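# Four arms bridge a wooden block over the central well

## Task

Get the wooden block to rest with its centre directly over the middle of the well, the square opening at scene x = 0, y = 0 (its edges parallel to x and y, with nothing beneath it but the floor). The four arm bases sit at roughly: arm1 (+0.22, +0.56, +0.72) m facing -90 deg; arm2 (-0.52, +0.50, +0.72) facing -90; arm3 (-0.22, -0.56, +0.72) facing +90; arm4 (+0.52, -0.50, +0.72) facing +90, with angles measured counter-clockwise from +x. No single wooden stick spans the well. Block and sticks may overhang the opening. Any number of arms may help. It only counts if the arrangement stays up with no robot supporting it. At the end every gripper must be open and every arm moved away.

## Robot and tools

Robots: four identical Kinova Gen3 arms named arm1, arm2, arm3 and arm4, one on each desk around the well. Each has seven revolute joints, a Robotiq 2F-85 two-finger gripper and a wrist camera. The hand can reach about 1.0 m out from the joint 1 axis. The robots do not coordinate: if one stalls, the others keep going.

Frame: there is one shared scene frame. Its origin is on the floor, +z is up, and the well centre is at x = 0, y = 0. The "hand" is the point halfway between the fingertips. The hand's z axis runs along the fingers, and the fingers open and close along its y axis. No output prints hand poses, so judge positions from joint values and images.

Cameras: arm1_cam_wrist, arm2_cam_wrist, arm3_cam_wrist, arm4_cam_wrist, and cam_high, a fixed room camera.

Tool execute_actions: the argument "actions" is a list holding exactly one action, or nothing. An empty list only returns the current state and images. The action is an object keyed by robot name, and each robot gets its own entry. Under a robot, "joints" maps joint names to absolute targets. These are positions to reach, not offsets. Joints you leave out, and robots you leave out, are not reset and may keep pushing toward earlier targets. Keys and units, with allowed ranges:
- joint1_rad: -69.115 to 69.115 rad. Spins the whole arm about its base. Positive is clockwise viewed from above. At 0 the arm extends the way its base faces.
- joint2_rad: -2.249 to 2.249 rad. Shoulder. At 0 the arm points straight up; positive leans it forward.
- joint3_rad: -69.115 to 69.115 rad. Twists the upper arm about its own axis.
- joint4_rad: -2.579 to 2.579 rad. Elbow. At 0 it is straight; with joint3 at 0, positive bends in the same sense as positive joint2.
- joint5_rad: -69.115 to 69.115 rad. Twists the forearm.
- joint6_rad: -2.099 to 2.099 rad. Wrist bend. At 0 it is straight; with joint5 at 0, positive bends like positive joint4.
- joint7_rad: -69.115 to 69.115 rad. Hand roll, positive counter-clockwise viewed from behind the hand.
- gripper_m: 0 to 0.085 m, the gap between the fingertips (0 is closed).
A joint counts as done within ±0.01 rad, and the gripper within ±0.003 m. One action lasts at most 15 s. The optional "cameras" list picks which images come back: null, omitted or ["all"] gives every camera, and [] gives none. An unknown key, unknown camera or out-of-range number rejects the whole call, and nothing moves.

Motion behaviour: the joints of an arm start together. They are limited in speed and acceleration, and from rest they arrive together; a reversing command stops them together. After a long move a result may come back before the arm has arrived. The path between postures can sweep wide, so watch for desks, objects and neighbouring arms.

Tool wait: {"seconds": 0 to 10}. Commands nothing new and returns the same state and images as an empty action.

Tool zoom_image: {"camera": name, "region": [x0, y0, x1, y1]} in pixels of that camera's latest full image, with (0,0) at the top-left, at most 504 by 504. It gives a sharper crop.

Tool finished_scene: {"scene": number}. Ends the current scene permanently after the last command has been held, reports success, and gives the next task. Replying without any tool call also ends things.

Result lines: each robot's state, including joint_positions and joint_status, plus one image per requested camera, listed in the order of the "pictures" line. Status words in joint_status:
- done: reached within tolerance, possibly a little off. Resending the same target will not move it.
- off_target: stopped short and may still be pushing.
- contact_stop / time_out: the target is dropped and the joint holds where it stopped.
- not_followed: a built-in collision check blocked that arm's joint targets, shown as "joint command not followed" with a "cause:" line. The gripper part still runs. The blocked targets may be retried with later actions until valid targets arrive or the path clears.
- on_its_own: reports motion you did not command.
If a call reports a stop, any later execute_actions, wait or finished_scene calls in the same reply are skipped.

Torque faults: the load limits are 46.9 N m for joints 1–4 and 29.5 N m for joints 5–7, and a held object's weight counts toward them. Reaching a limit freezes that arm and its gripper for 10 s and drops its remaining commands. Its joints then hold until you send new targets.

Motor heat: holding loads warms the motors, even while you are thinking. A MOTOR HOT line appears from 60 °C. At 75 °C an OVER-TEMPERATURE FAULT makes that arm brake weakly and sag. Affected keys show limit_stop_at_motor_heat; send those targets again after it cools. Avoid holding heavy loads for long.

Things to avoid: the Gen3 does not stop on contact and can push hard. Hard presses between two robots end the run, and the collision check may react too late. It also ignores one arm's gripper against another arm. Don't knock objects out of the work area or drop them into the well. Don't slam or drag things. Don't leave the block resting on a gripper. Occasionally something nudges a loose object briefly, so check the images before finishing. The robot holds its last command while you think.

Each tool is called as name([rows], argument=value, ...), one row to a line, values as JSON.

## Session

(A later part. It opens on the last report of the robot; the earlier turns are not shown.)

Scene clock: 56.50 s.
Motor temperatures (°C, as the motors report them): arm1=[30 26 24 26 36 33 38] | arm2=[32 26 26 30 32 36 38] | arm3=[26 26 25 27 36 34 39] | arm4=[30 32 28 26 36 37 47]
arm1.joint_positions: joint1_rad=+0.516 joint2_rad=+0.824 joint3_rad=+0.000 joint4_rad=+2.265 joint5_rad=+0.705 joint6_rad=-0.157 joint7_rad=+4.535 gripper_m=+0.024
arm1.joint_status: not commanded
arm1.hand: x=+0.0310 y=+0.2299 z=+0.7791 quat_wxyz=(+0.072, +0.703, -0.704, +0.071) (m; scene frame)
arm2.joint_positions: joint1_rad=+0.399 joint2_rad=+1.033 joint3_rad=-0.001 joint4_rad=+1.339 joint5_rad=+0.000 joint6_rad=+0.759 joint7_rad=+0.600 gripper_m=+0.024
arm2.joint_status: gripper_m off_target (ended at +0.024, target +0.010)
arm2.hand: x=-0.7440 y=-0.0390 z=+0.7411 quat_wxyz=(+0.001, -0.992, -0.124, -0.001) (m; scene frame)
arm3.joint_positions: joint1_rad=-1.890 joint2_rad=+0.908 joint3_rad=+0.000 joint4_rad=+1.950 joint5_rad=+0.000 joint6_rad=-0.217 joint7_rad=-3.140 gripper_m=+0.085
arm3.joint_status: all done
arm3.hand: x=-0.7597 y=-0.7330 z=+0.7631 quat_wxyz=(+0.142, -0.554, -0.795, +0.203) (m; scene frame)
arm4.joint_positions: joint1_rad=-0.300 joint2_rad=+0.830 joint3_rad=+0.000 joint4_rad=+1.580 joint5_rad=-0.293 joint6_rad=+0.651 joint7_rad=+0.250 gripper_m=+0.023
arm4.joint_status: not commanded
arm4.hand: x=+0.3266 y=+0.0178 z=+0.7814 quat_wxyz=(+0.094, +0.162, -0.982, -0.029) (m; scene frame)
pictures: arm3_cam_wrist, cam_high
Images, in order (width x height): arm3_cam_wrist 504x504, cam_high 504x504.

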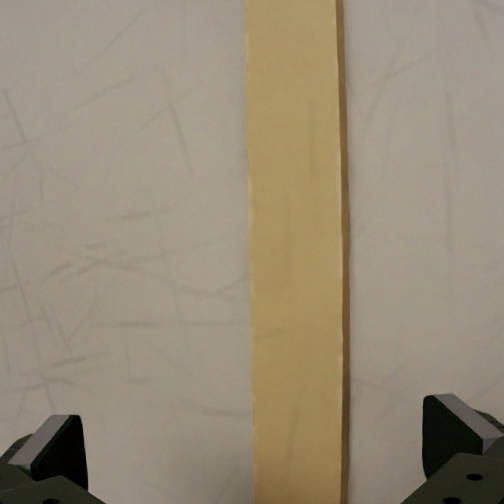

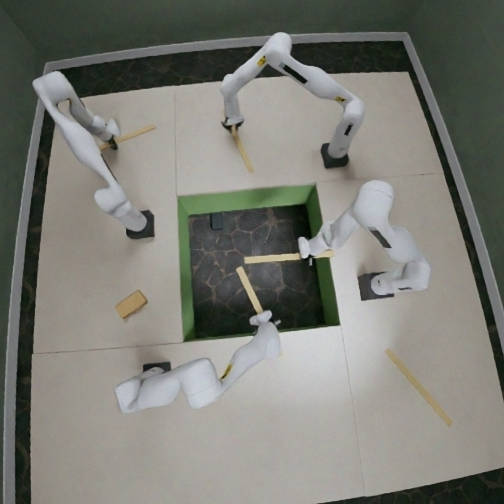

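execute_actions([
  {"arm3":{"joints":{"joint1_rad":-1.934,"joint2_rad":1.055,"joint4_rad":1.372,"joint6_rad":0.714,"joint7_rad":-3.184}},"arm1":{"joints":{"joint1_rad":0.635,"joint2_rad":0.771,"joint4_rad":2.415,"joint5_rad":0.573,"joint6_rad":-0.336,"joint7_rad":4.793}},"arm2":{"joints":{"joint2_rad":0.85,"joint4_rad":1.5,"joint6_rad":0.79}}},
], cameras=[])

execute_actions([
  {"arm3":{"joints":{"gripper_m":0.01}},"arm4":{"joints":{"joint1_rad":-0.384,"joint2_rad":0.774,"joint4_rad":1.664,"joint5_rad":-0.475,"joint6_rad":0.641,"joint7_rad":-0.013}}},
], cameras=[])

execute_actions([
  {"arm3":{"joints":{"joint1_rad":-1.3,"joint2_rad":0.3,"joint4_rad":2.35,"joint6_rad":0.49,"joint7_rad":-3.4}}},
], cameras=["cam_high"])

execute_actions([
  {"arm3":{"joints":{"joint1_rad":0.682,"joint2_rad":0.4,"joint4_rad":2.423,"joint5_rad":0.8,"joint6_rad":0.1,"joint7_rad":-1.726}},"arm2":{"joints":{"joint1_rad":-0.34,"joint2_rad":0.821,"joint4_rad":1.6735,"joint5_rad":-0.512,"joint6_rad":0.5926,"joint7_rad":0.032}}},
], cameras=["cam_high"])

Scene clock: 58.83 s.
Motor temperatures (°C, as the motors report them): arm1=[30 26 24 26 36 33 38] | arm2=[32 26 26 30 32 36 38] | arm3=[26 26 25 27 36 34 39] | arm4=[30 32 28 26 36 37 47]
arm1.joint_positions: joint1_rad=+0.635 joint2_rad=+0.771 joint3_rad=+0.000 joint4_rad=+2.415 joint5_rad=+0.573 joint6_rad=-0.336 joint7_rad=+4.793 gripper_m=+0.024
arm1.joint_status: all done
arm1.hand: x=+0.0282 y=+0.2607 z=+0.8025 quat_wxyz=(+0.107, +0.699, -0.699, +0.105) (m; scene frame)
arm2.joint_positions: joint1_rad=+0.400 joint2_rad=+0.850 joint3_rad=+0.000 joint4_rad=+1.500 joint5_rad=+0.000 joint6_rad=+0.790 joint7_rad=+0.600 gripper_m=+0.024
arm2.joint_status: all done
arm2.hand: x=-0.7301 y=+0.0015 z=+0.8082 quat_wxyz=(+0.005, -0.992, -0.123, -0.003) (m; scene frame)
arm3.joint_positions: joint1_rad=-1.934 joint2_rad=+1.055 joint3_rad=+0.000 joint4_rad=+1.372 joint5_rad=+0.000 joint6_rad=+0.714 joint7_rad=-3.184 gripper_m=+0.085
arm3.joint_status: all done
arm3.hand: x=-0.7545 y=-0.7580 z=+0.7379 quat_wxyz=(+0.001, -0.572, -0.821, +0.001) (m; scene frame)
arm4.joint_positions: joint1_rad=-0.300 joint2_rad=+0.830 joint3_rad=+0.000 joint4_rad=+1.580 joint5_rad=-0.293 joint6_rad=+0.651 joint7_rad=+0.250 gripper_m=+0.023
arm4.joint_status: not commanded
arm4.hand: x=+0.3266 y=+0.0178 z=+0.7814 quat_wxyz=(+0.094, +0.162, -0.982, -0.029) (m; scene frame)
pictures: none
No camera images: the call's "cameras" was empty. Leave "cameras" out to get every camera's image.

Scene clock: 59.87 s.
Motor temperatures (°C, as the motors report them): arm1=[30 26 24 26 36 33 38] | arm2=[32 26 26 30 32 36 38] | arm3=[26 26 25 27 36 34 39] | arm4=[30 32 28 26 36 37 47]
arm1.joint_positions: joint1_rad=+0.635 joint2_rad=+0.771 joint3_rad=+0.000 joint4_rad=+2.415 joint5_rad=+0.573 joint6_rad=-0.336 joint7_rad=+4.793 gripper_m=+0.024
arm1.joint_status: not commanded
arm1.hand: x=+0.0282 y=+0.2607 z=+0.8025 quat_wxyz=(+0.107, +0.699, -0.699, +0.105) (m; scene frame)
arm2.joint_positions: joint1_rad=+0.400 joint2_rad=+0.850 joint3_rad=+0.000 joint4_rad=+1.500 joint5_rad=+0.000 joint6_rad=+0.790 joint7_rad=+0.600 gripper_m=+0.024
arm2.joint_status: not commanded
arm2.hand: x=-0.7301 y=+0.0015 z=+0.8082 quat_wxyz=(+0.005, -0.992, -0.123, -0.003) (m; scene frame)
arm3.joint_positions: joint1_rad=-1.934 joint2_rad=+1.054 joint3_rad=+0.000 joint4_rad=+1.372 joint5_rad=+0.000 joint6_rad=+0.714 joint7_rad=-3.184 gripper_m=+0.023
arm3.joint_status: gripper_m off_target (ended at +0.023, target +0.010)
arm3.hand: x=-0.7549 y=-0.7581 z=+0.7386 quat_wxyz=(+0.001, -0.572, -0.821, +0.001) (m; scene frame)
arm4.joint_positions: joint1_rad=-0.384 joint2_rad=+0.774 joint3_rad=+0.000 joint4_rad=+1.664 joint5_rad=-0.475 joint6_rad=+0.641 joint7_rad=-0.013 gripper_m=+0.023
arm4.joint_status: all done
arm4.hand: x=+0.2627 y=-0.0293 z=+0.8006 quat_wxyz=(+0.148, -0.001, -0.989, +0.008) (m; scene frame)
pictures: none
No camera images: the call's "cameras" was empty. Leave "cameras" out to get every camera's image.

Scene clock: 62.23 s.
Motor temperatures (°C, as the motors report them): arm1=[30 26 24 26 36 33 38] | arm2=[32 27 26 30 32 36 38] | arm3=[26 26 25 27 36 34 39] | arm4=[30 32 28 26 36 37 47]
arm1.joint_positions: joint1_rad=+0.635 joint2_rad=+0.771 joint3_rad=+0.000 joint4_rad=+2.415 joint5_rad=+0.573 joint6_rad=-0.336 joint7_rad=+4.793 gripper_m=+0.024
arm1.joint_status: not commanded
arm1.hand: x=+0.0282 y=+0.2607 z=+0.8025 quat_wxyz=(+0.107, +0.699, -0.699, +0.105) (m; scene frame)
arm2.joint_positions: joint1_rad=+0.400 joint2_rad=+0.850 joint3_rad=+0.000 joint4_rad=+1.500 joint5_rad=+0.000 joint6_rad=+0.790 joint7_rad=+0.600 gripper_m=+0.024
arm2.joint_status: not commanded
arm2.hand: x=-0.7301 y=+0.0015 z=+0.8082 quat_wxyz=(+0.005, -0.992, -0.123, -0.003) (m; scene frame)
arm3.joint_positions: joint1_rad=-1.300 joint2_rad=+0.300 joint3_rad=+0.000 joint4_rad=+2.350 joint5_rad=+0.000 joint6_rad=+0.490 joint7_rad=-3.400 gripper_m=+0.023
arm3.joint_status: all done
arm3.hand: x=-0.4765 y=-0.4716 z=+0.8922 quat_wxyz=(+0.001, -0.859, -0.512, +0.001) (m; scene frame)
arm4.joint_positions: joint1_rad=-0.384 joint2_rad=+0.774 joint3_rad=+0.000 joint4_rad=+1.664 joint5_rad=-0.475 joint6_rad=+0.641 joint7_rad=-0.013 gripper_m=+0.023
arm4.joint_status: not commanded
arm4.hand: x=+0.2626 y=-0.0293 z=+0.8006 quat_wxyz=(+0.149, -0.001, -0.989, +0.008) (m; scene frame)
pictures: cam_high
Images, in order (width x height): cam_high 504x504.

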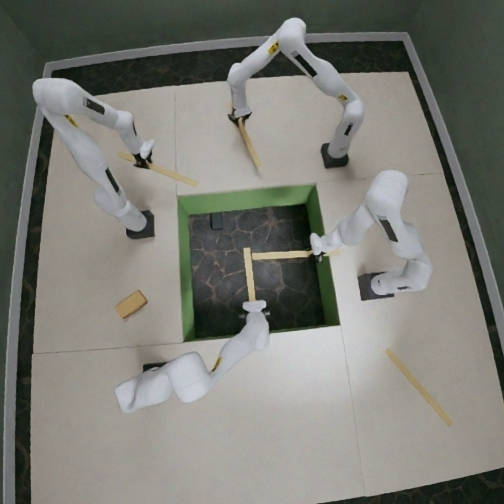

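Scene clock: 65.47 s.
Motor temperatures (°C, as the motors report them): arm1=[30 26 24 26 36 33 38] | arm2=[32 27 26 30 32 36 38] | arm3=[26 26 25 27 36 34 39] | arm4=[30 32 28 26 36 37 47]
arm1.joint_positions: joint1_rad=+0.635 joint2_rad=+0.771 joint3_rad=+0.000 joint4_rad=+2.415 joint5_rad=+0.573 joint6_rad=-0.336 joint7_rad=+4.793 gripper_m=+0.024
arm1.joint_status: not commanded
arm1.hand: x=+0.0282 y=+0.2607 z=+0.8025 quat_wxyz=(+0.107, +0.699, -0.699, +0.105) (m; scene frame)
arm2.joint_positions: joint1_rad=-0.340 joint2_rad=+0.822 joint3_rad=+0.000 joint4_rad=+1.674 joint5_rad=-0.512 joint6_rad=+0.593 joint7_rad=+0.032 gripper_m=+0.024
arm2.joint_status: all done
arm2.hand: x=-0.2634 y=+0.0301 z=+0.8038 quat_wxyz=(+0.007, -0.988, +0.001, -0.152) (m; scene frame)
arm3.joint_positions: joint1_rad=+0.682 joint2_rad=+0.400 joint3_rad=+0.000 joint4_rad=+2.423 joint5_rad=+0.800 joint6_rad=+0.100 joint7_rad=-1.726 gripper_m=+0.023
arm3.joint_status: all done
arm3.hand: x=+0.0253 y=-0.3184 z=+0.8662 quat_wxyz=(-0.018, -0.707, -0.696, -0.127) (m; scene frame)
arm4.joint_positions: joint1_rad=-0.384 joint2_rad=+0.774 joint3_rad=+0.000 joint4_rad=+1.664 joint5_rad=-0.475 joint6_rad=+0.641 joint7_rad=-0.013 gripper_m=+0.023
arm4.joint_status: not commanded
arm4.hand: x=+0.2626 y=-0.0293 z=+0.8006 quat_wxyz=(+0.149, -0.001, -0.989, +0.008) (m; scene frame)
pictures: cam_high
Images, in order (width x height): cam_high 504x504.

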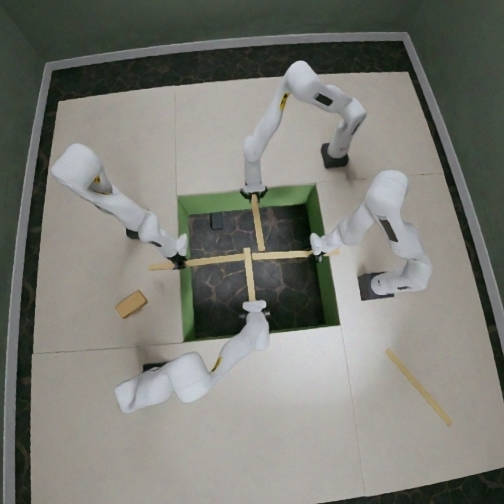

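execute_actions([
  {"arm3":{"joints":{"joint2_rad":0.655,"joint6_rad":-0.2525}},"arm4":{"joints":{"joint1_rad":-0.34,"joint2_rad":0.761,"joint4_rad":1.699,"joint5_rad":-0.489,"joint6_rad":0.634,"joint7_rad":0.047}}},
], cameras=["cam_high"])

zoom_image(camera="cam_high", region=[150, 150, 370, 370])

Scene clock: 67.00 s.
Motor temperatures (°C, as the motors report them): arm1=[30 26 24 26 36 33 38] | arm2=[32 27 26 30 32 36 38] | arm3=[26 26 25 27 36 34 39] | arm4=[30 32 28 26 36 37 47]
arm1.joint_positions: joint1_rad=+0.635 joint2_rad=+0.771 joint3_rad=+0.000 joint4_rad=+2.415 joint5_rad=+0.573 joint6_rad=-0.336 joint7_rad=+4.793 gripper_m=+0.024
arm1.joint_status: not commanded
arm1.hand: x=+0.0282 y=+0.2607 z=+0.8025 quat_wxyz=(+0.107, +0.699, -0.699, +0.105) (m; scene frame)
arm2.joint_positions: joint1_rad=-0.340 joint2_rad=+0.822 joint3_rad=+0.000 joint4_rad=+1.674 joint5_rad=-0.512 joint6_rad=+0.593 joint7_rad=+0.032 gripper_m=+0.024
arm2.joint_status: not commanded
arm2.hand: x=-0.2634 y=+0.0301 z=+0.8038 quat_wxyz=(+0.007, -0.988, +0.001, -0.152) (m; scene frame)
arm3.joint_positions: joint1_rad=+0.682 joint2_rad=+0.655 joint3_rad=+0.000 joint4_rad=+2.423 joint5_rad=+0.800 joint6_rad=-0.252 joint7_rad=-1.726 gripper_m=+0.023
arm3.joint_status: all done
arm3.hand: x=-0.0304 y=-0.2627 z=+0.8008 quat_wxyz=(+0.106, -0.699, -0.700, -0.105) (m; scene frame)
arm4.joint_positions: joint1_rad=-0.340 joint2_rad=+0.761 joint3_rad=+0.000 joint4_rad=+1.699 joint5_rad=-0.489 joint6_rad=+0.634 joint7_rad=+0.047 gripper_m=+0.023
arm4.joint_status: all done
arm4.hand: x=+0.2865 y=-0.0310 z=+0.8001 quat_wxyz=(+0.149, -0.001, -0.989, +0.008) (m; scene frame)
pictures: cam_high
Images, in order (width x height): cam_high 504x504.

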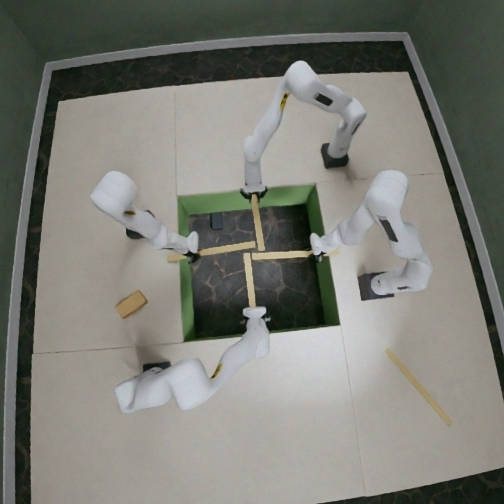

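Region (150, 150, 370, 370) of cam_high's 504x504 image, scaled by 2.291, with more detail than that image has.

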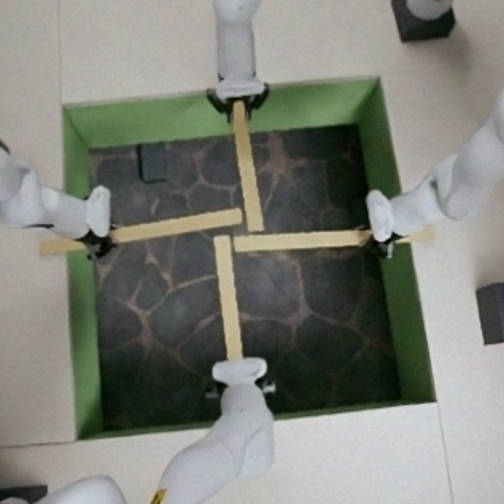

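execute_actions([
  {"arm4":{"joints":{"joint1_rad":-0.384,"joint2_rad":0.774,"joint4_rad":1.664,"joint5_rad":-0.475,"joint6_rad":0.641,"joint7_rad":-0.013}}},
], cameras=[])

execute_actions([
  {"arm1":{"joints":{"joint1_rad":0.565,"joint2_rad":0.77,"joint4_rad":2.3365,"joint5_rad":0.653,"joint6_rad":-0.2714,"joint7_rad":4.635}},"arm2":{"joints":{"joint1_rad":-0.4,"joint2_rad":0.842,"joint4_rad":1.6283,"joint5_rad":-0.4947,"joint6_rad":0.596,"joint7_rad":-0.045}},"arm3":{"joints":{"joint1_rad":0.616,"joint2_rad":0.664,"joint4_rad":2.3427,"joint5_rad":0.952,"joint6_rad":-0.2014,"joint7_rad":-1.95}},"arm4":{"joints":{"joint1_rad":-0.443,"joint2_rad":0.792,"joint4_rad":1.617,"joint5_rad":-0.4555,"joint6_rad":0.651,"joint7_rad":-0.093}}},
], cameras=["cam_high"])

zoom_image(camera="cam_high", region=[225, 220, 285, 280])

execute_actions([
  {"arm1":{"joints":{"joint1_rad":0.516,"joint2_rad":0.824,"joint4_rad":2.2648,"joint5_rad":0.705,"joint6_rad":-0.157,"joint7_rad":4.535}},"arm2":{"joints":{"joint1_rad":-0.4535,"joint2_rad":0.889,"joint4_rad":1.5815,"joint5_rad":-0.315,"joint6_rad":0.5975,"joint7_rad":-0.246}},"arm3":{"joints":{"joint1_rad":0.558,"joint2_rad":0.7246,"joint4_rad":2.254,"joint5_rad":1.466,"joint6_rad":-0.1005,"joint7_rad":-2.518}},"arm4":{"joints":{"joint1_rad":-0.49,"joint2_rad":0.836,"joint4_rad":1.5795,"joint5_rad":-0.2927,"joint6_rad":0.651,"joint7_rad":-0.269}}},
], cameras=[])

execute_actions([
  {"arm1":{"joints":{"joint1_rad":0.48,"joint2_rad":0.87,"joint4_rad":2.1878,"joint5_rad":1.32,"joint6_rad":-0.054,"joint7_rad":3.884}},"arm2":{"joints":{"joint1_rad":-0.4945,"joint2_rad":0.932,"joint4_rad":1.5368,"joint5_rad":-0.1622,"joint6_rad":0.622,"joint7_rad":-0.412}},"arm3":{"joints":{"joint1_rad":0.53,"joint2_rad":0.774,"joint4_rad":2.202,"joint5_rad":2.49,"joint6_rad":-0.087,"joint7_rad":-3.566}},"arm4":{"joints":{"joint1_rad":-0.525,"joint2_rad":0.876,"joint4_rad":1.546,"joint5_rad":-0.1532,"joint6_rad":0.669,"joint7_rad":-0.413}}},
], cameras=["cam_high"])

zoom_image(camera="cam_high", region=[160, 170, 350, 360])

Scene clock: 69.07 s.
Motor temperatures (°C, as the motors report them): arm1=[30 26 24 26 36 33 38] | arm2=[32 27 26 30 32 36 38] | arm3=[26 26 25 27 36 34 39] | arm4=[30 32 28 26 36 37 47]
arm1.joint_positions: joint1_rad=+0.635 joint2_rad=+0.771 joint3_rad=+0.000 joint4_rad=+2.415 joint5_rad=+0.573 joint6_rad=-0.336 joint7_rad=+4.793 gripper_m=+0.024
arm1.joint_status: not commanded
arm1.hand: x=+0.0282 y=+0.2607 z=+0.8025 quat_wxyz=(+0.107, +0.699, -0.699, +0.105) (m; scene frame)
arm2.joint_positions: joint1_rad=-0.340 joint2_rad=+0.822 joint3_rad=+0.000 joint4_rad=+1.674 joint5_rad=-0.512 joint6_rad=+0.593 joint7_rad=+0.032 gripper_m=+0.024
arm2.joint_status: not commanded
arm2.hand: x=-0.2634 y=+0.0301 z=+0.8038 quat_wxyz=(+0.007, -0.988, +0.001, -0.152) (m; scene frame)
arm3.joint_positions: joint1_rad=+0.682 joint2_rad=+0.655 joint3_rad=+0.000 joint4_rad=+2.423 joint5_rad=+0.800 joint6_rad=-0.252 joint7_rad=-1.726 gripper_m=+0.023
arm3.joint_status: not commanded
arm3.hand: x=-0.0304 y=-0.2627 z=+0.8007 quat_wxyz=(+0.106, -0.699, -0.700, -0.105) (m; scene frame)
arm4.joint_positions: joint1_rad=-0.384 joint2_rad=+0.774 joint3_rad=+0.000 joint4_rad=+1.664 joint5_rad=-0.475 joint6_rad=+0.641 joint7_rad=-0.013 gripper_m=+0.023
arm4.joint_status: all done
arm4.hand: x=+0.2627 y=-0.0292 z=+0.8007 quat_wxyz=(+0.149, -0.001, -0.989, +0.008) (m; scene frame)
pictures: none
No camera images: the call's "cameras" was empty. Leave "cameras" out to get every camera's image.

Scene clock: 70.03 s.
Motor temperatures (°C, as the motors report them): arm1=[30 26 24 26 36 33 38] | arm2=[32 27 26 30 32 36 38] | arm3=[26 26 25 27 36 34 39] | arm4=[30 32 28 26 36 37 47]
arm1.joint_positions: joint1_rad=+0.565 joint2_rad=+0.770 joint3_rad=+0.000 joint4_rad=+2.337 joint5_rad=+0.653 joint6_rad=-0.271 joint7_rad=+4.635 gripper_m=+0.024
arm1.joint_status: all done
arm1.hand: x=+0.0300 y=+0.2273 z=+0.8028 quat_wxyz=(+0.107, +0.699, -0.699, +0.106) (m; scene frame)
arm2.joint_positions: joint1_rad=-0.400 joint2_rad=+0.843 joint3_rad=+0.000 joint4_rad=+1.629 joint5_rad=-0.495 joint6_rad=+0.596 joint7_rad=-0.045 gripper_m=+0.024
arm2.joint_status: all done
arm2.hand: x=-0.2304 y=+0.0300 z=+0.8021 quat_wxyz=(+0.006, -0.988, +0.001, -0.152) (m; scene frame)
arm3.joint_positions: joint1_rad=+0.616 joint2_rad=+0.664 joint3_rad=+0.000 joint4_rad=+2.343 joint5_rad=+0.952 joint6_rad=-0.201 joint7_rad=-1.950 gripper_m=+0.023
arm3.joint_status: all done
arm3.hand: x=-0.0303 y=-0.2297 z=+0.8006 quat_wxyz=(+0.106, -0.699, -0.699, -0.105) (m; scene frame)
arm4.joint_positions: joint1_rad=-0.443 joint2_rad=+0.792 joint3_rad=+0.000 joint4_rad=+1.617 joint5_rad=-0.455 joint6_rad=+0.651 joint7_rad=-0.093 gripper_m=+0.023
arm4.joint_status: all done
arm4.hand: x=+0.2301 y=-0.0292 z=+0.8012 quat_wxyz=(+0.148, -0.001, -0.989, +0.009) (m; scene frame)
pictures: cam_high
Images, in order (width x height): cam_high 504x504.

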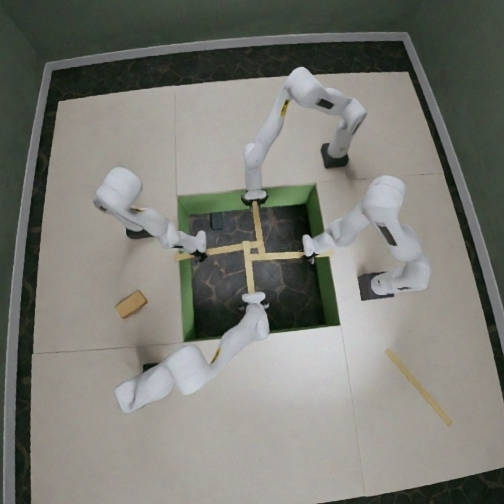

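Region (225, 220, 285, 280) of cam_high's 504x504 image, scaled by 8.400, with more detail than that image has.

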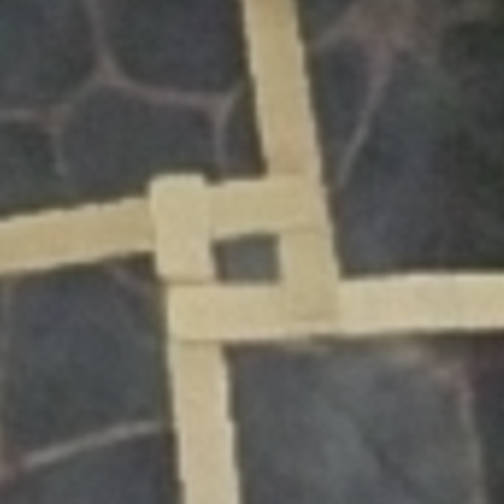

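Scene clock: 71.13 s.
Motor temperatures (°C, as the motors report them): arm1=[30 26 24 26 36 33 38] | arm2=[32 27 26 30 32 36 38] | arm3=[26 26 25 27 36 34 39] | arm4=[30 32 28 26 36 37 47]
arm1.joint_positions: joint1_rad=+0.516 joint2_rad=+0.824 joint3_rad=+0.000 joint4_rad=+2.265 joint5_rad=+0.705 joint6_rad=-0.157 joint7_rad=+4.535 gripper_m=+0.024
arm1.joint_status: all done
arm1.hand: x=+0.0310 y=+0.2299 z=+0.7791 quat_wxyz=(+0.072, +0.703, -0.704, +0.071) (m; scene frame)
arm2.joint_positions: joint1_rad=-0.453 joint2_rad=+0.890 joint3_rad=+0.000 joint4_rad=+1.582 joint5_rad=-0.315 joint6_rad=+0.598 joint7_rad=-0.246 gripper_m=+0.024
arm2.joint_status: all done
arm2.hand: x=-0.2296 y=+0.0305 z=+0.7792 quat_wxyz=(+0.007, -0.995, +0.001, -0.102) (m; scene frame)
arm3.joint_positions: joint1_rad=+0.558 joint2_rad=+0.725 joint3_rad=+0.000 joint4_rad=+2.254 joint5_rad=+1.466 joint6_rad=-0.100 joint7_rad=-2.518 gripper_m=+0.023
arm3.joint_status: all done
arm3.hand: x=-0.0304 y=-0.2247 z=+0.7780 quat_wxyz=(+0.071, -0.703, -0.704, -0.070) (m; scene frame)
arm4.joint_positions: joint1_rad=-0.490 joint2_rad=+0.836 joint3_rad=+0.000 joint4_rad=+1.580 joint5_rad=-0.293 joint6_rad=+0.651 joint7_rad=-0.269 gripper_m=+0.023
arm4.joint_status: all done
arm4.hand: x=+0.2331 y=-0.0295 z=+0.7787 quat_wxyz=(+0.099, -0.002, -0.995, +0.009) (m; scene frame)
pictures: none
No camera images: the call's "cameras" was empty. Leave "cameras" out to get every camera's image.

Scene clock: 72.60 s.
Motor temperatures (°C, as the motors report them): arm1=[30 26 24 26 36 33 38] | arm2=[32 27 26 30 32 36 38] | arm3=[26 26 25 27 36 34 39] | arm4=[30 32 28 26 36 37 47]
arm1.joint_positions: joint1_rad=+0.477 joint2_rad=+0.866 joint3_rad=-0.003 joint4_rad=+2.188 joint5_rad=+1.320 joint6_rad=-0.058 joint7_rad=+3.884 gripper_m=+0.024
arm1.joint_status: all done
arm1.hand: x=+0.0325 y=+0.2274 z=+0.7628 quat_wxyz=(+0.042, +0.707, -0.704, +0.043) (m; scene frame)
arm2.joint_positions: joint1_rad=-0.495 joint2_rad=+0.926 joint3_rad=-0.001 joint4_rad=+1.536 joint5_rad=-0.163 joint6_rad=+0.623 joint7_rad=-0.412 gripper_m=+0.024
arm2.joint_status: all done
arm2.hand: x=-0.2303 y=+0.0286 z=+0.7647 quat_wxyz=(+0.004, -0.998, +0.000, -0.059) (m; scene frame)
arm3.joint_positions: joint1_rad=+0.527 joint2_rad=+0.765 joint3_rad=-0.004 joint4_rad=+2.201 joint5_rad=+2.489 joint6_rad=-0.090 joint7_rad=-3.567 gripper_m=+0.023
arm3.joint_status: all done
arm3.hand: x=-0.0328 y=-0.2288 z=+0.7633 quat_wxyz=(+0.043, -0.704, -0.708, -0.041) (m; scene frame)
arm4.joint_positions: joint1_rad=-0.529 joint2_rad=+0.868 joint3_rad=-0.004 joint4_rad=+1.545 joint5_rad=-0.155 joint6_rad=+0.672 joint7_rad=-0.412 gripper_m=+0.023
arm4.joint_status: all done
arm4.hand: x=+0.2340 y=-0.0302 z=+0.7655 quat_wxyz=(+0.058, +0.002, -0.998, +0.007) (m; scene frame)
pictures: cam_high
Images, in order (width x height): cam_high 504x504.

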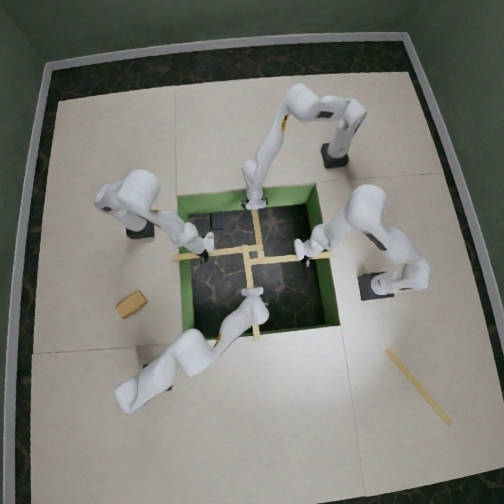

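Region (160, 170, 350, 360) of cam_high's 504x504 image, scaled by 2.653, with more detail than that image has.

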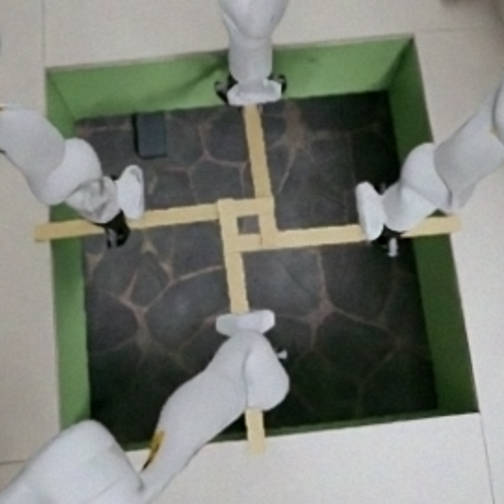

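The frame is load-bearing now. Release.

execute_actions([
  {"arm1":{"joints":{"gripper_m":0.06}},"arm2":{"joints":{"gripper_m":0.06}},"arm4":{"joints":{"gripper_m":0.06}},"arm3":{"joints":{"gripper_m":0.06}}},
], cameras=["cam_high"])

zoom_image(camera="cam_high", region=[160, 170, 350, 360])

Scene clock: 73.77 s.
Motor temperatures (°C, as the motors report them): arm1=[30 26 24 26 36 33 38] | arm2=[32 27 26 30 32 36 38] | arm3=[26 26 25 27 36 34 39] | arm4=[30 32 28 26 36 37 47]
arm1.joint_positions: joint1_rad=+0.480 joint2_rad=+0.870 joint3_rad=+0.000 joint4_rad=+2.188 joint5_rad=+1.320 joint6_rad=-0.054 joint7_rad=+3.884 gripper_m=+0.060
arm1.joint_status: all done
arm1.hand: x=+0.0298 y=+0.2308 z=+0.7611 quat_wxyz=(+0.041, +0.706, -0.706, +0.039) (m; scene frame)
arm2.joint_positions: joint1_rad=-0.495 joint2_rad=+0.932 joint3_rad=+0.000 joint4_rad=+1.537 joint5_rad=-0.162 joint6_rad=+0.622 joint7_rad=-0.412 gripper_m=+0.060
arm2.joint_status: all done
arm2.hand: x=-0.2318 y=+0.0302 z=+0.7614 quat_wxyz=(+0.006, -0.998, +0.000, -0.058) (m; scene frame)
arm3.joint_positions: joint1_rad=+0.530 joint2_rad=+0.774 joint3_rad=+0.000 joint4_rad=+2.202 joint5_rad=+2.490 joint6_rad=-0.087 joint7_rad=-3.566 gripper_m=+0.060
arm3.joint_status: all done
arm3.hand: x=-0.0309 y=-0.2332 z=+0.7597 quat_wxyz=(+0.039, -0.705, -0.707, -0.038) (m; scene frame)
arm4.joint_positions: joint1_rad=-0.525 joint2_rad=+0.876 joint3_rad=+0.000 joint4_rad=+1.546 joint5_rad=-0.153 joint6_rad=+0.669 joint7_rad=-0.413 gripper_m=+0.060
arm4.joint_status: all done
arm4.hand: x=+0.2395 y=-0.0294 z=+0.7606 quat_wxyz=(+0.054, -0.001, -0.999, +0.008) (m; scene frame)
pictures: cam_high
Images, in order (width x height): cam_high 504x504.

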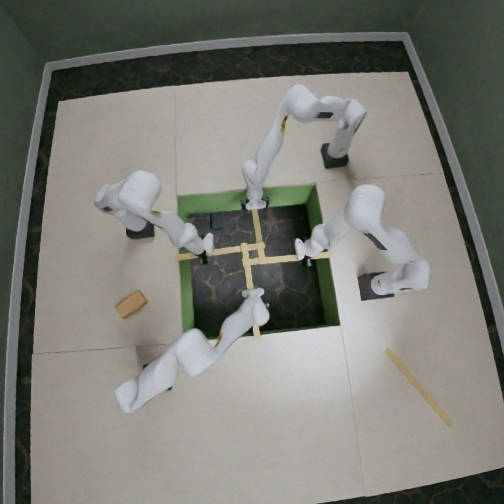

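Region (160, 170, 350, 360) of cam_high's 504x504 image, scaled by 2.653, with more detail than that image has.

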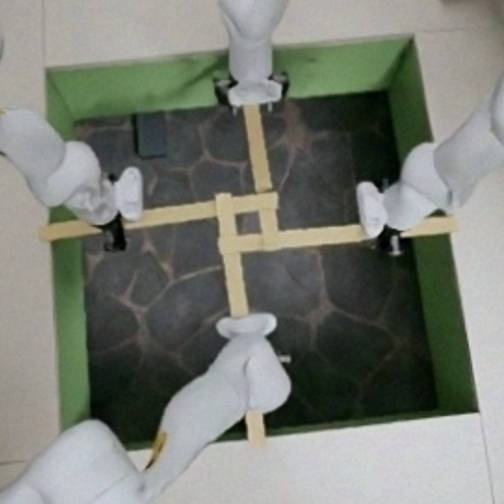

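execute_actions([
  {"arm1":{"joints":{"joint2_rad":0.55,"joint4_rad":2.42}},"arm2":{"joints":{"joint2_rad":0.7,"joint6_rad":0.85}},"arm4":{"joints":{"joint2_rad":0.65,"joint6_rad":0.89}},"arm3":{"joints":{"joint2_rad":0.45,"joint4_rad":2.43,"gripper_m":0.085}}},
], cameras=[])

execute_actions([
  {"arm1":{"joints":{"joint1_rad":-1.2,"joint2_rad":0.2}},"arm2":{"joints":{"joint1_rad":0.5,"joint2_rad":0.3}},"arm4":{"joints":{"joint1_rad":0.7,"joint2_rad":0.3}},"arm3":{"joints":{"joint1_rad":1.674,"joint2_rad":0.637,"joint4_rad":2.0085,"joint5_rad":0,"joint6_rad":0.496,"joint7_rad":-2.65}}},
], cameras=["cam_high","arm3_cam_wrist"])

Scene clock: 75.73 s.
Motor temperatures (°C, as the motors report them): arm1=[30 26 24 26 36 33 38] | arm2=[32 27 26 30 32 36 38] | arm3=[26 26 25 27 36 34 39] | arm4=[30 32 28 26 36 37 47]
arm1.joint_positions: joint1_rad=+0.480 joint2_rad=+0.550 joint3_rad=+0.000 joint4_rad=+2.420 joint5_rad=+1.320 joint6_rad=-0.054 joint7_rad=+3.884 gripper_m=+0.060
arm1.joint_status: all done
arm1.hand: x=+0.0525 y=+0.2726 z=+0.8556 quat_wxyz=(+0.083, +0.704, -0.703, +0.051) (m; scene frame)
arm2.joint_positions: joint1_rad=-0.494 joint2_rad=+0.700 joint3_rad=+0.000 joint4_rad=+1.537 joint5_rad=-0.162 joint6_rad=+0.850 joint7_rad=-0.412 gripper_m=+0.060
arm2.joint_status: all done
arm2.hand: x=-0.2325 y=+0.0452 z=+0.8851 quat_wxyz=(+0.011, -0.997, -0.012, -0.070) (m; scene frame)
arm3.joint_positions: joint1_rad=+0.530 joint2_rad=+0.450 joint3_rad=+0.000 joint4_rad=+2.430 joint5_rad=+2.490 joint6_rad=-0.087 joint7_rad=-3.566 gripper_m=+0.085
arm3.joint_status: all done
arm3.hand: x=-0.0557 y=-0.2790 z=+0.8484 quat_wxyz=(+0.053, -0.702, -0.705, -0.084) (m; scene frame)
arm4.joint_positions: joint1_rad=-0.525 joint2_rad=+0.650 joint3_rad=+0.000 joint4_rad=+1.546 joint5_rad=-0.153 joint6_rad=+0.890 joint7_rad=-0.413 gripper_m=+0.060
arm4.joint_status: all done
arm4.hand: x=+0.2426 y=-0.0478 z=+0.8798 quat_wxyz=(+0.066, +0.011, -0.998, +0.011) (m; scene frame)
pictures: none
No camera images: the call's "cameras" was empty. Leave "cameras" out to get every camera's image.

Scene clock: 78.73 s.
Motor temperatures (°C, as the motors report them): arm1=[30 26 24 26 36 33 38] | arm2=[32 27 26 30 32 36 38] | arm3=[26 26 25 27 36 34 39] | arm4=[30 32 28 26 36 37 47]
arm1.joint_positions: joint1_rad=-1.200 joint2_rad=+0.200 joint3_rad=+0.000 joint4_rad=+2.420 joint5_rad=+1.320 joint6_rad=-0.054 joint7_rad=+3.884 gripper_m=+0.060
arm1.joint_status: all done
arm1.hand: x=+0.5840 y=+0.4025 z=+0.9830 quat_wxyz=(+0.090, +0.963, +0.058, +0.249) (m; scene frame)
arm2.joint_positions: joint1_rad=+0.500 joint2_rad=+0.300 joint3_rad=+0.000 joint4_rad=+1.537 joint5_rad=-0.162 joint6_rad=+0.850 joint7_rad=-0.412 gripper_m=+0.060
arm2.joint_status: all done
arm2.hand: x=-0.7572 y=-0.0179 z=+1.1052 quat_wxyz=(-0.220, -0.867, +0.443, -0.066) (m; scene frame)
arm3.joint_positions: joint1_rad=+1.674 joint2_rad=+0.637 joint3_rad=+0.000 joint4_rad=+2.009 joint5_rad=+0.000 joint6_rad=+0.496 joint7_rad=-2.650 gripper_m=+0.085
arm3.joint_status: all done
arm3.hand: x=+0.1803 y=-0.6127 z=+0.8286 quat_wxyz=(+0.000, -0.839, +0.543, +0.000) (m; scene frame)
arm4.joint_positions: joint1_rad=+0.700 joint2_rad=+0.300 joint3_rad=+0.000 joint4_rad=+1.546 joint5_rad=-0.153 joint6_rad=+0.890 joint7_rad=-0.413 gripper_m=+0.060
arm4.joint_status: all done
arm4.hand: x=+0.8630 y=-0.0645 z=+1.0722 quat_wxyz=(+0.034, -0.544, -0.814, -0.202) (m; scene frame)
pictures: arm3_cam_wrist, cam_high
Images, in order (width x height): arm3_cam_wrist 504x504, cam_high 504x504.

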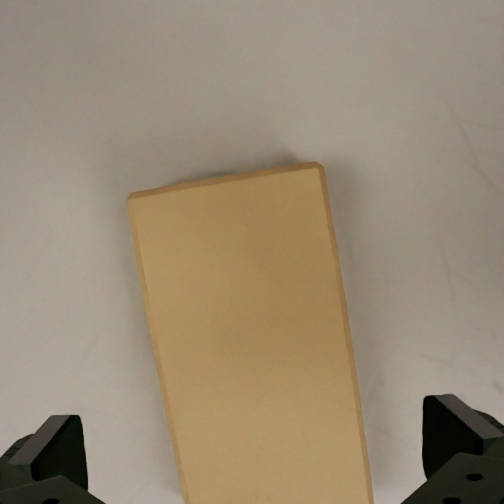

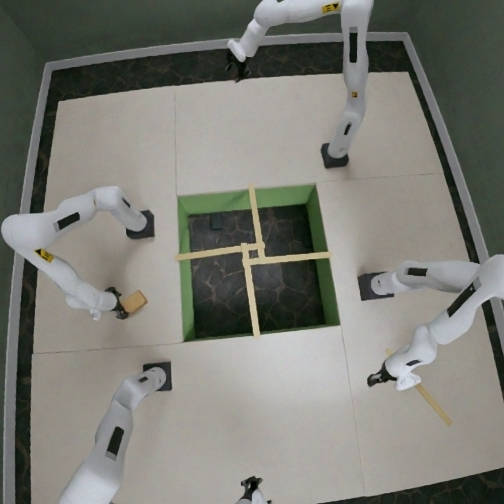

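zoom_image(camera="cam_high", region=[160, 170, 350, 360])

execute_actions([
  {"arm3":{"joints":{"joint2_rad":0.825,"joint4_rad":2.04,"joint6_rad":0.277,"joint7_rad":-2.54}}},
], cameras=["cam_high","arm3_cam_wrist"])

zoom_image(camera="cam_high", region=[90, 150, 350, 410])

Region (160, 170, 350, 360) of cam_high's 504x504 image, scaled by 2.653, with more detail than that image has.

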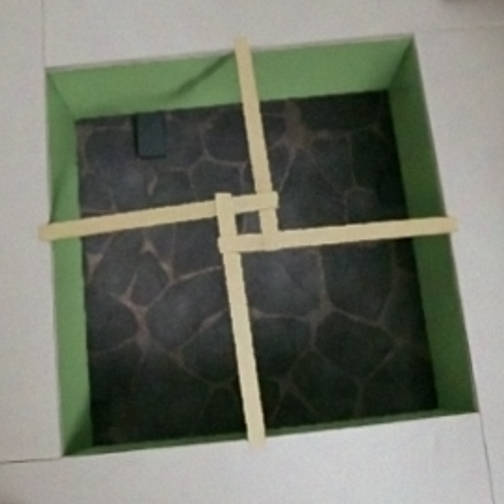

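Scene clock: 80.13 s.
Motor temperatures (°C, as the motors report them): arm1=[30 26 24 26 36 33 38] | arm2=[32 27 26 30 32 36 38] | arm3=[26 26 25 27 36 34 39] | arm4=[30 32 28 26 36 37 47]
arm1.joint_positions: joint1_rad=-1.200 joint2_rad=+0.200 joint3_rad=+0.000 joint4_rad=+2.420 joint5_rad=+1.320 joint6_rad=-0.054 joint7_rad=+3.884 gripper_m=+0.060
arm1.joint_status: not commanded
arm1.hand: x=+0.5840 y=+0.4026 z=+0.9830 quat_wxyz=(+0.090, +0.963, +0.058, +0.249) (m; scene frame)
arm2.joint_positions: joint1_rad=+0.500 joint2_rad=+0.300 joint3_rad=+0.000 joint4_rad=+1.537 joint5_rad=-0.162 joint6_rad=+0.850 joint7_rad=-0.412 gripper_m=+0.060
arm2.joint_status: not commanded
arm2.hand: x=-0.7572 y=-0.0179 z=+1.1052 quat_wxyz=(-0.220, -0.867, +0.443, -0.066) (m; scene frame)
arm3.joint_positions: joint1_rad=+1.674 joint2_rad=+0.825 joint3_rad=+0.000 joint4_rad=+2.040 joint5_rad=+0.000 joint6_rad=+0.277 joint7_rad=-2.540 gripper_m=+0.085
arm3.joint_status: all done
arm3.hand: x=+0.1751 y=-0.6125 z=+0.7500 quat_wxyz=(+0.000, -0.868, +0.497, +0.001) (m; scene frame)
arm4.joint_positions: joint1_rad=+0.700 joint2_rad=+0.300 joint3_rad=+0.000 joint4_rad=+1.546 joint5_rad=-0.153 joint6_rad=+0.890 joint7_rad=-0.413 gripper_m=+0.060
arm4.joint_status: not commanded
arm4.hand: x=+0.8630 y=-0.0645 z=+1.0722 quat_wxyz=(+0.034, -0.544, -0.814, -0.202) (m; scene frame)
pictures: arm3_cam_wrist, cam_high
Images, in order (width x height): arm3_cam_wrist 504x504, cam_high 504x504.

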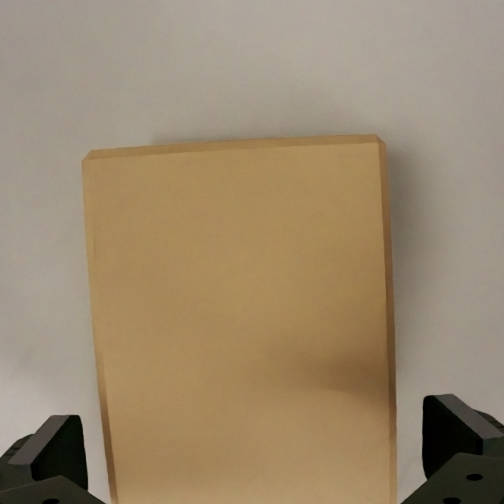

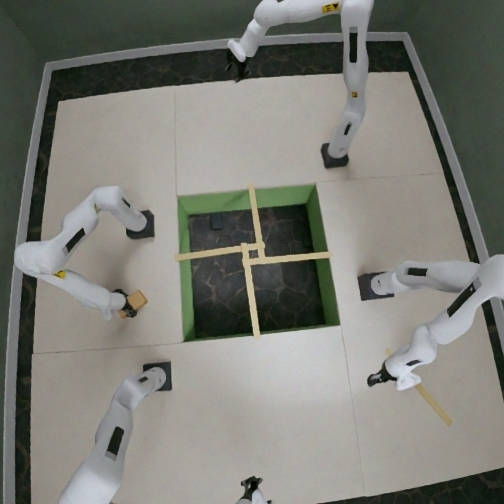

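Region (90, 150, 350, 410) of cam_high's 504x504 image, scaled by 1.938, with more detail than that image has.

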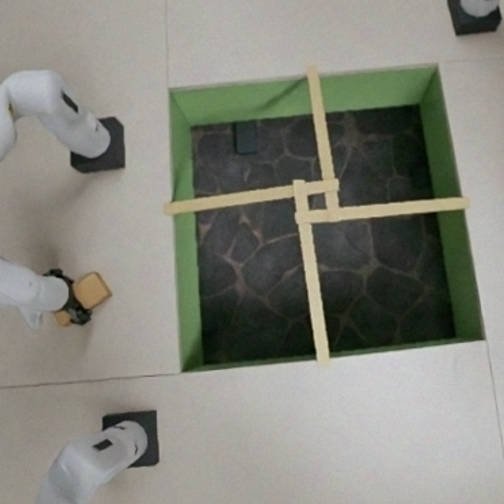

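execute_actions([
  {"arm3":{"joints":{"gripper_m":0.04}}},
], cameras=[])

execute_actions([
  {"arm3":{"joints":{"joint2_rad":0.55,"joint6_rad":0.55}}},
], cameras=[])

execute_actions([
  {"arm3":{"joints":{"joint1_rad":0.36,"joint2_rad":0.926,"joint4_rad":1.22,"joint6_rad":0.995,"joint7_rad":-2.813}}},
], cameras=[])

execute_actions([
  {"arm3":{"joints":{"joint2_rad":0.988,"joint4_rad":1.241,"joint6_rad":0.912}}},
], cameras=["cam_high","arm3_cam_wrist"])

zoom_image(camera="cam_high", region=[160, 170, 350, 360])

Scene clock: 81.30 s.
Motor temperatures (°C, as the motors report them): arm1=[30 26 24 26 36 33 38] | arm2=[32 27 26 30 32 36 38] | arm3=[26 26 25 27 36 34 39] | arm4=[30 32 28 26 36 37 47]
arm1.joint_positions: joint1_rad=-1.200 joint2_rad=+0.200 joint3_rad=+0.000 joint4_rad=+2.420 joint5_rad=+1.320 joint6_rad=-0.054 joint7_rad=+3.884 gripper_m=+0.060
arm1.joint_status: not commanded
arm1.hand: x=+0.5840 y=+0.4026 z=+0.9830 quat_wxyz=(+0.090, +0.963, +0.058, +0.249) (m; scene frame)
arm2.joint_positions: joint1_rad=+0.500 joint2_rad=+0.300 joint3_rad=+0.000 joint4_rad=+1.537 joint5_rad=-0.162 joint6_rad=+0.850 joint7_rad=-0.412 gripper_m=+0.060
arm2.joint_status: not commanded
arm2.hand: x=-0.7572 y=-0.0179 z=+1.1052 quat_wxyz=(-0.220, -0.867, +0.443, -0.066) (m; scene frame)
arm3.joint_positions: joint1_rad=+1.674 joint2_rad=+0.822 joint3_rad=+0.000 joint4_rad=+2.040 joint5_rad=+0.000 joint6_rad=+0.278 joint7_rad=-2.540 gripper_m=+0.066
arm3.joint_status: gripper_m off_target (ended at +0.066, target +0.040)
arm3.hand: x=+0.1754 y=-0.6124 z=+0.7511 quat_wxyz=(+0.000, -0.868, +0.497, +0.000) (m; scene frame)
arm4.joint_positions: joint1_rad=+0.700 joint2_rad=+0.300 joint3_rad=+0.000 joint4_rad=+1.546 joint5_rad=-0.153 joint6_rad=+0.890 joint7_rad=-0.413 gripper_m=+0.060
arm4.joint_status: not commanded
arm4.hand: x=+0.8630 y=-0.0645 z=+1.0722 quat_wxyz=(+0.034, -0.544, -0.814, -0.202) (m; scene frame)
pictures: none
No camera images: the call's "cameras" was empty. Leave "cameras" out to get every camera's image.

Scene clock: 82.73 s.
Motor temperatures (°C, as the motors report them): arm1=[30 26 24 26 36 33 38] | arm2=[32 27 26 30 32 36 38] | arm3=[26 26 25 27 36 34 39] | arm4=[30 32 28 26 36 37 47]
arm1.joint_positions: joint1_rad=-1.200 joint2_rad=+0.200 joint3_rad=+0.000 joint4_rad=+2.420 joint5_rad=+1.320 joint6_rad=-0.054 joint7_rad=+3.884 gripper_m=+0.060
arm1.joint_status: not commanded
arm1.hand: x=+0.5840 y=+0.4026 z=+0.9830 quat_wxyz=(+0.090, +0.963, +0.058, +0.249) (m; scene frame)
arm2.joint_positions: joint1_rad=+0.500 joint2_rad=+0.300 joint3_rad=+0.000 joint4_rad=+1.537 joint5_rad=-0.162 joint6_rad=+0.850 joint7_rad=-0.412 gripper_m=+0.060
arm2.joint_status: not commanded
arm2.hand: x=-0.7572 y=-0.0179 z=+1.1052 quat_wxyz=(-0.220, -0.867, +0.443, -0.066) (m; scene frame)
arm3.joint_positions: joint1_rad=+1.674 joint2_rad=+0.551 joint3_rad=+0.000 joint4_rad=+2.041 joint5_rad=+0.000 joint6_rad=+0.550 joint7_rad=-2.540 gripper_m=+0.066
arm3.joint_status: all done
arm3.hand: x=+0.1649 y=-0.6117 z=+0.8572 quat_wxyz=(+0.000, -0.868, +0.497, +0.001) (m; scene frame)
arm4.joint_positions: joint1_rad=+0.700 joint2_rad=+0.300 joint3_rad=+0.000 joint4_rad=+1.546 joint5_rad=-0.153 joint6_rad=+0.890 joint7_rad=-0.413 gripper_m=+0.060
arm4.joint_status: not commanded
arm4.hand: x=+0.8630 y=-0.0645 z=+1.0722 quat_wxyz=(+0.034, -0.544, -0.814, -0.202) (m; scene frame)
pictures: none
No camera images: the call's "cameras" was empty. Leave "cameras" out to get every camera's image.

Scene clock: 85.40 s.
Motor temperatures (°C, as the motors report them): arm1=[30 26 24 26 36 33 38] | arm2=[32 27 26 30 32 36 38] | arm3=[26 27 25 27 36 34 39] | arm4=[30 32 28 26 36 37 47]
arm1.joint_positions: joint1_rad=-1.200 joint2_rad=+0.200 joint3_rad=+0.000 joint4_rad=+2.420 joint5_rad=+1.320 joint6_rad=-0.054 joint7_rad=+3.884 gripper_m=+0.060
arm1.joint_status: not commanded
arm1.hand: x=+0.5840 y=+0.4026 z=+0.9830 quat_wxyz=(+0.090, +0.963, +0.058, +0.249) (m; scene frame)
arm2.joint_positions: joint1_rad=+0.500 joint2_rad=+0.300 joint3_rad=+0.000 joint4_rad=+1.537 joint5_rad=-0.162 joint6_rad=+0.850 joint7_rad=-0.412 gripper_m=+0.060
arm2.joint_status: not commanded
arm2.hand: x=-0.7572 y=-0.0179 z=+1.1052 quat_wxyz=(-0.220, -0.867, +0.443, -0.066) (m; scene frame)
arm3.joint_positions: joint1_rad=+0.360 joint2_rad=+0.928 joint3_rad=+0.000 joint4_rad=+1.221 joint5_rad=+0.000 joint6_rad=+0.995 joint7_rad=-2.813 gripper_m=+0.066
arm3.joint_status: all done
arm3.hand: x=-0.0009 y=-0.0003 z=+0.8474 quat_wxyz=(-0.001, -1.000, -0.001, +0.001) (m; scene frame)
arm4.joint_positions: joint1_rad=+0.700 joint2_rad=+0.300 joint3_rad=+0.000 joint4_rad=+1.546 joint5_rad=-0.153 joint6_rad=+0.890 joint7_rad=-0.413 gripper_m=+0.060
arm4.joint_status: not commanded
arm4.hand: x=+0.8630 y=-0.0645 z=+1.0722 quat_wxyz=(+0.034, -0.544, -0.814, -0.202) (m; scene frame)
pictures: none
No camera images: the call's "cameras" was empty. Leave "cameras" out to get every camera's image.

Scene clock: 86.27 s.
Motor temperatures (°C, as the motors report them): arm1=[30 26 24 26 36 33 38] | arm2=[32 27 26 30 32 36 38] | arm3=[26 27 25 27 36 34 39] | arm4=[30 32 28 26 36 37 47]
arm1.joint_positions: joint1_rad=-1.200 joint2_rad=+0.200 joint3_rad=+0.000 joint4_rad=+2.420 joint5_rad=+1.320 joint6_rad=-0.054 joint7_rad=+3.884 gripper_m=+0.060
arm1.joint_status: not commanded
arm1.hand: x=+0.5840 y=+0.4026 z=+0.9830 quat_wxyz=(+0.090, +0.963, +0.058, +0.249) (m; scene frame)
arm2.joint_positions: joint1_rad=+0.500 joint2_rad=+0.300 joint3_rad=+0.000 joint4_rad=+1.537 joint5_rad=-0.162 joint6_rad=+0.850 joint7_rad=-0.412 gripper_m=+0.060
arm2.joint_status: not commanded
arm2.hand: x=-0.7572 y=-0.0179 z=+1.1052 quat_wxyz=(-0.220, -0.867, +0.443, -0.066) (m; scene frame)
arm3.joint_positions: joint1_rad=+0.360 joint2_rad=+0.978 joint3_rad=+0.000 joint4_rad=+1.239 joint5_rad=-0.001 joint6_rad=+0.916 joint7_rad=-2.813 gripper_m=+0.066
arm3.joint_status: all done
arm3.hand: x=-0.0006 y=+0.0027 z=+0.8125 quat_wxyz=(+0.004, -1.000, -0.001, +0.000) (m; scene frame)
arm4.joint_positions: joint1_rad=+0.700 joint2_rad=+0.300 joint3_rad=+0.000 joint4_rad=+1.546 joint5_rad=-0.153 joint6_rad=+0.890 joint7_rad=-0.413 gripper_m=+0.060
arm4.joint_status: not commanded
arm4.hand: x=+0.8630 y=-0.0645 z=+1.0722 quat_wxyz=(+0.034, -0.544, -0.814, -0.202) (m; scene frame)
pictures: arm3_cam_wrist, cam_high
Images, in order (width x height): arm3_cam_wrist 504x504, cam_high 504x504.

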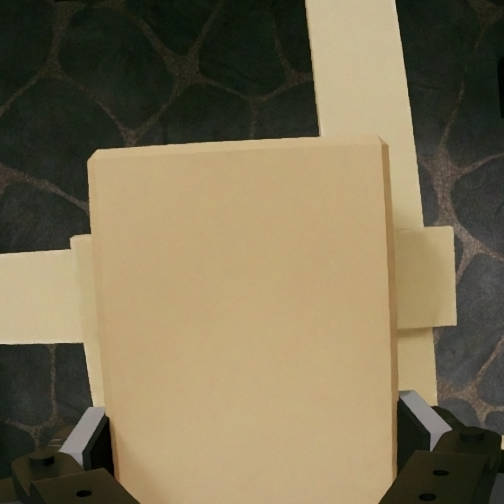

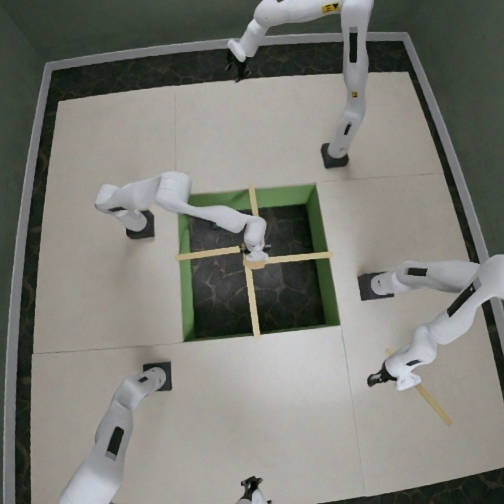

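Region (160, 170, 350, 360) of cam_high's 504x504 image, scaled by 2.653, with more detail than that image has.

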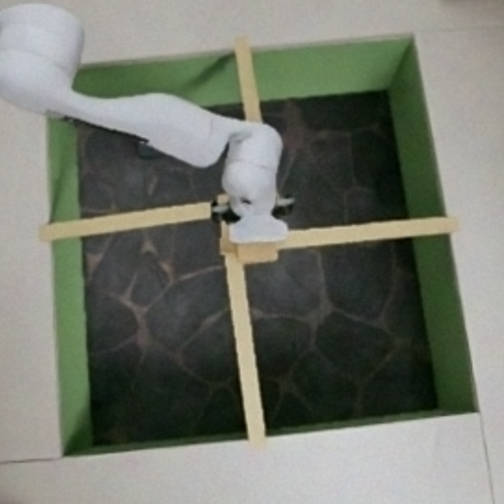

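Already in contact (equilibrium slope ≈.14).

execute_actions([
  {"arm3":{"joints":{"joint2_rad":0.977,"gripper_m":0.085}}},
], cameras=[])

execute_actions([
  {"arm3":{"joints":{"joint2_rad":0.3,"joint6_rad":1.6}}},
], cameras=["cam_high"])

zoom_image(camera="cam_high", region=[160, 170, 350, 360])

Scene clock: 87.40 s.
Motor temperatures (°C, as the motors report them): arm1=[30 26 24 26 36 33 38] | arm2=[32 27 26 30 32 36 38] | arm3=[26 27 25 27 36 34 39] | arm4=[30 32 28 26 36 37 47]
arm1.joint_positions: joint1_rad=-1.200 joint2_rad=+0.200 joint3_rad=+0.000 joint4_rad=+2.420 joint5_rad=+1.320 joint6_rad=-0.054 joint7_rad=+3.884 gripper_m=+0.060
arm1.joint_status: not commanded
arm1.hand: x=+0.5840 y=+0.4026 z=+0.9830 quat_wxyz=(+0.090, +0.963, +0.058, +0.249) (m; scene frame)
arm2.joint_positions: joint1_rad=+0.500 joint2_rad=+0.300 joint3_rad=+0.000 joint4_rad=+1.537 joint5_rad=-0.162 joint6_rad=+0.850 joint7_rad=-0.412 gripper_m=+0.060
arm2.joint_status: not commanded
arm2.hand: x=-0.7572 y=-0.0179 z=+1.1052 quat_wxyz=(-0.220, -0.867, +0.443, -0.066) (m; scene frame)
arm3.joint_positions: joint1_rad=+0.360 joint2_rad=+0.977 joint3_rad=+0.000 joint4_rad=+1.241 joint5_rad=+0.000 joint6_rad=+0.912 joint7_rad=-2.813 gripper_m=+0.085
arm3.joint_status: all done
arm3.hand: x=+0.0002 y=+0.0032 z=+0.8128 quat_wxyz=(+0.005, -1.000, -0.001, -0.001) (m; scene frame)
arm4.joint_positions: joint1_rad=+0.700 joint2_rad=+0.300 joint3_rad=+0.000 joint4_rad=+1.546 joint5_rad=-0.153 joint6_rad=+0.890 joint7_rad=-0.413 gripper_m=+0.060
arm4.joint_status: not commanded
arm4.hand: x=+0.8630 y=-0.0645 z=+1.0722 quat_wxyz=(+0.034, -0.544, -0.814, -0.202) (m; scene frame)
pictures: none
No camera images: the call's "cameras" was empty. Leave "cameras" out to get every camera's image.

Scene clock: 89.43 s.
Motor temperatures (°C, as the motors report them): arm1=[30 26 24 26 36 33 38] | arm2=[32 27 26 30 32 36 38] | arm3=[26 27 25 27 36 34 39] | arm4=[30 32 28 26 36 37 47]
arm1.joint_positions: joint1_rad=-1.200 joint2_rad=+0.200 joint3_rad=+0.000 joint4_rad=+2.420 joint5_rad=+1.320 joint6_rad=-0.054 joint7_rad=+3.884 gripper_m=+0.060
arm1.joint_status: not commanded
arm1.hand: x=+0.5840 y=+0.4026 z=+0.9830 quat_wxyz=(+0.090, +0.963, +0.058, +0.249) (m; scene frame)
arm2.joint_positions: joint1_rad=+0.500 joint2_rad=+0.300 joint3_rad=+0.000 joint4_rad=+1.537 joint5_rad=-0.162 joint6_rad=+0.850 joint7_rad=-0.412 gripper_m=+0.060
arm2.joint_status: not commanded
arm2.hand: x=-0.7572 y=-0.0179 z=+1.1052 quat_wxyz=(-0.220, -0.867, +0.443, -0.066) (m; scene frame)
arm3.joint_positions: joint1_rad=+0.360 joint2_rad=+0.300 joint3_rad=+0.000 joint4_rad=+1.241 joint5_rad=+0.000 joint6_rad=+1.600 joint7_rad=-2.813 gripper_m=+0.085
arm3.joint_status: all done
arm3.hand: x=-0.0522 y=-0.1524 z=+1.1782 quat_wxyz=(+0.000, -1.000, -0.001, +0.000) (m; scene frame)
arm4.joint_positions: joint1_rad=+0.700 joint2_rad=+0.300 joint3_rad=+0.000 joint4_rad=+1.546 joint5_rad=-0.153 joint6_rad=+0.890 joint7_rad=-0.413 gripper_m=+0.060
arm4.joint_status: not commanded
arm4.hand: x=+0.8630 y=-0.0645 z=+1.0722 quat_wxyz=(+0.034, -0.544, -0.814, -0.202) (m; scene frame)
pictures: cam_high
Images, in order (width x height): cam_high 504x504.

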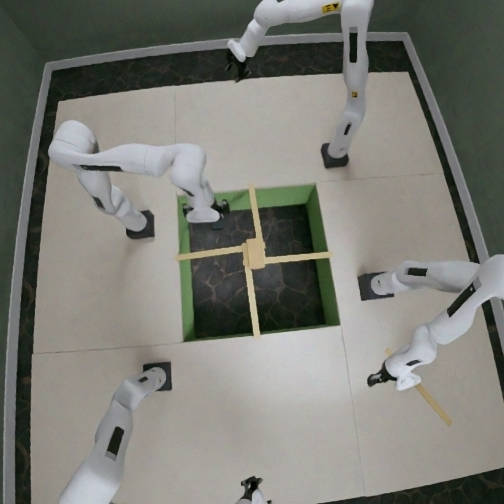

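Region (160, 170, 350, 360) of cam_high's 504x504 image, scaled by 2.653, with more detail than that image has.

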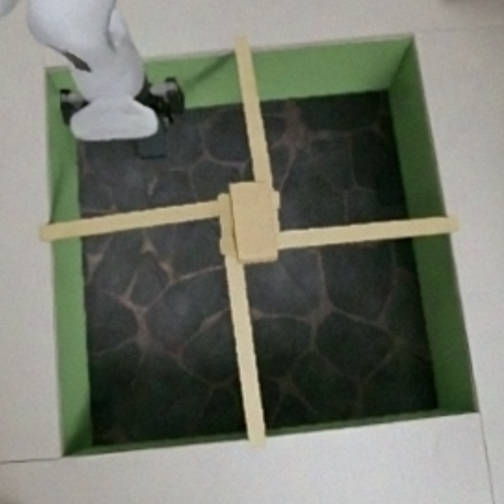

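finished_scene(scene=1)

The scene is finished: the task was done.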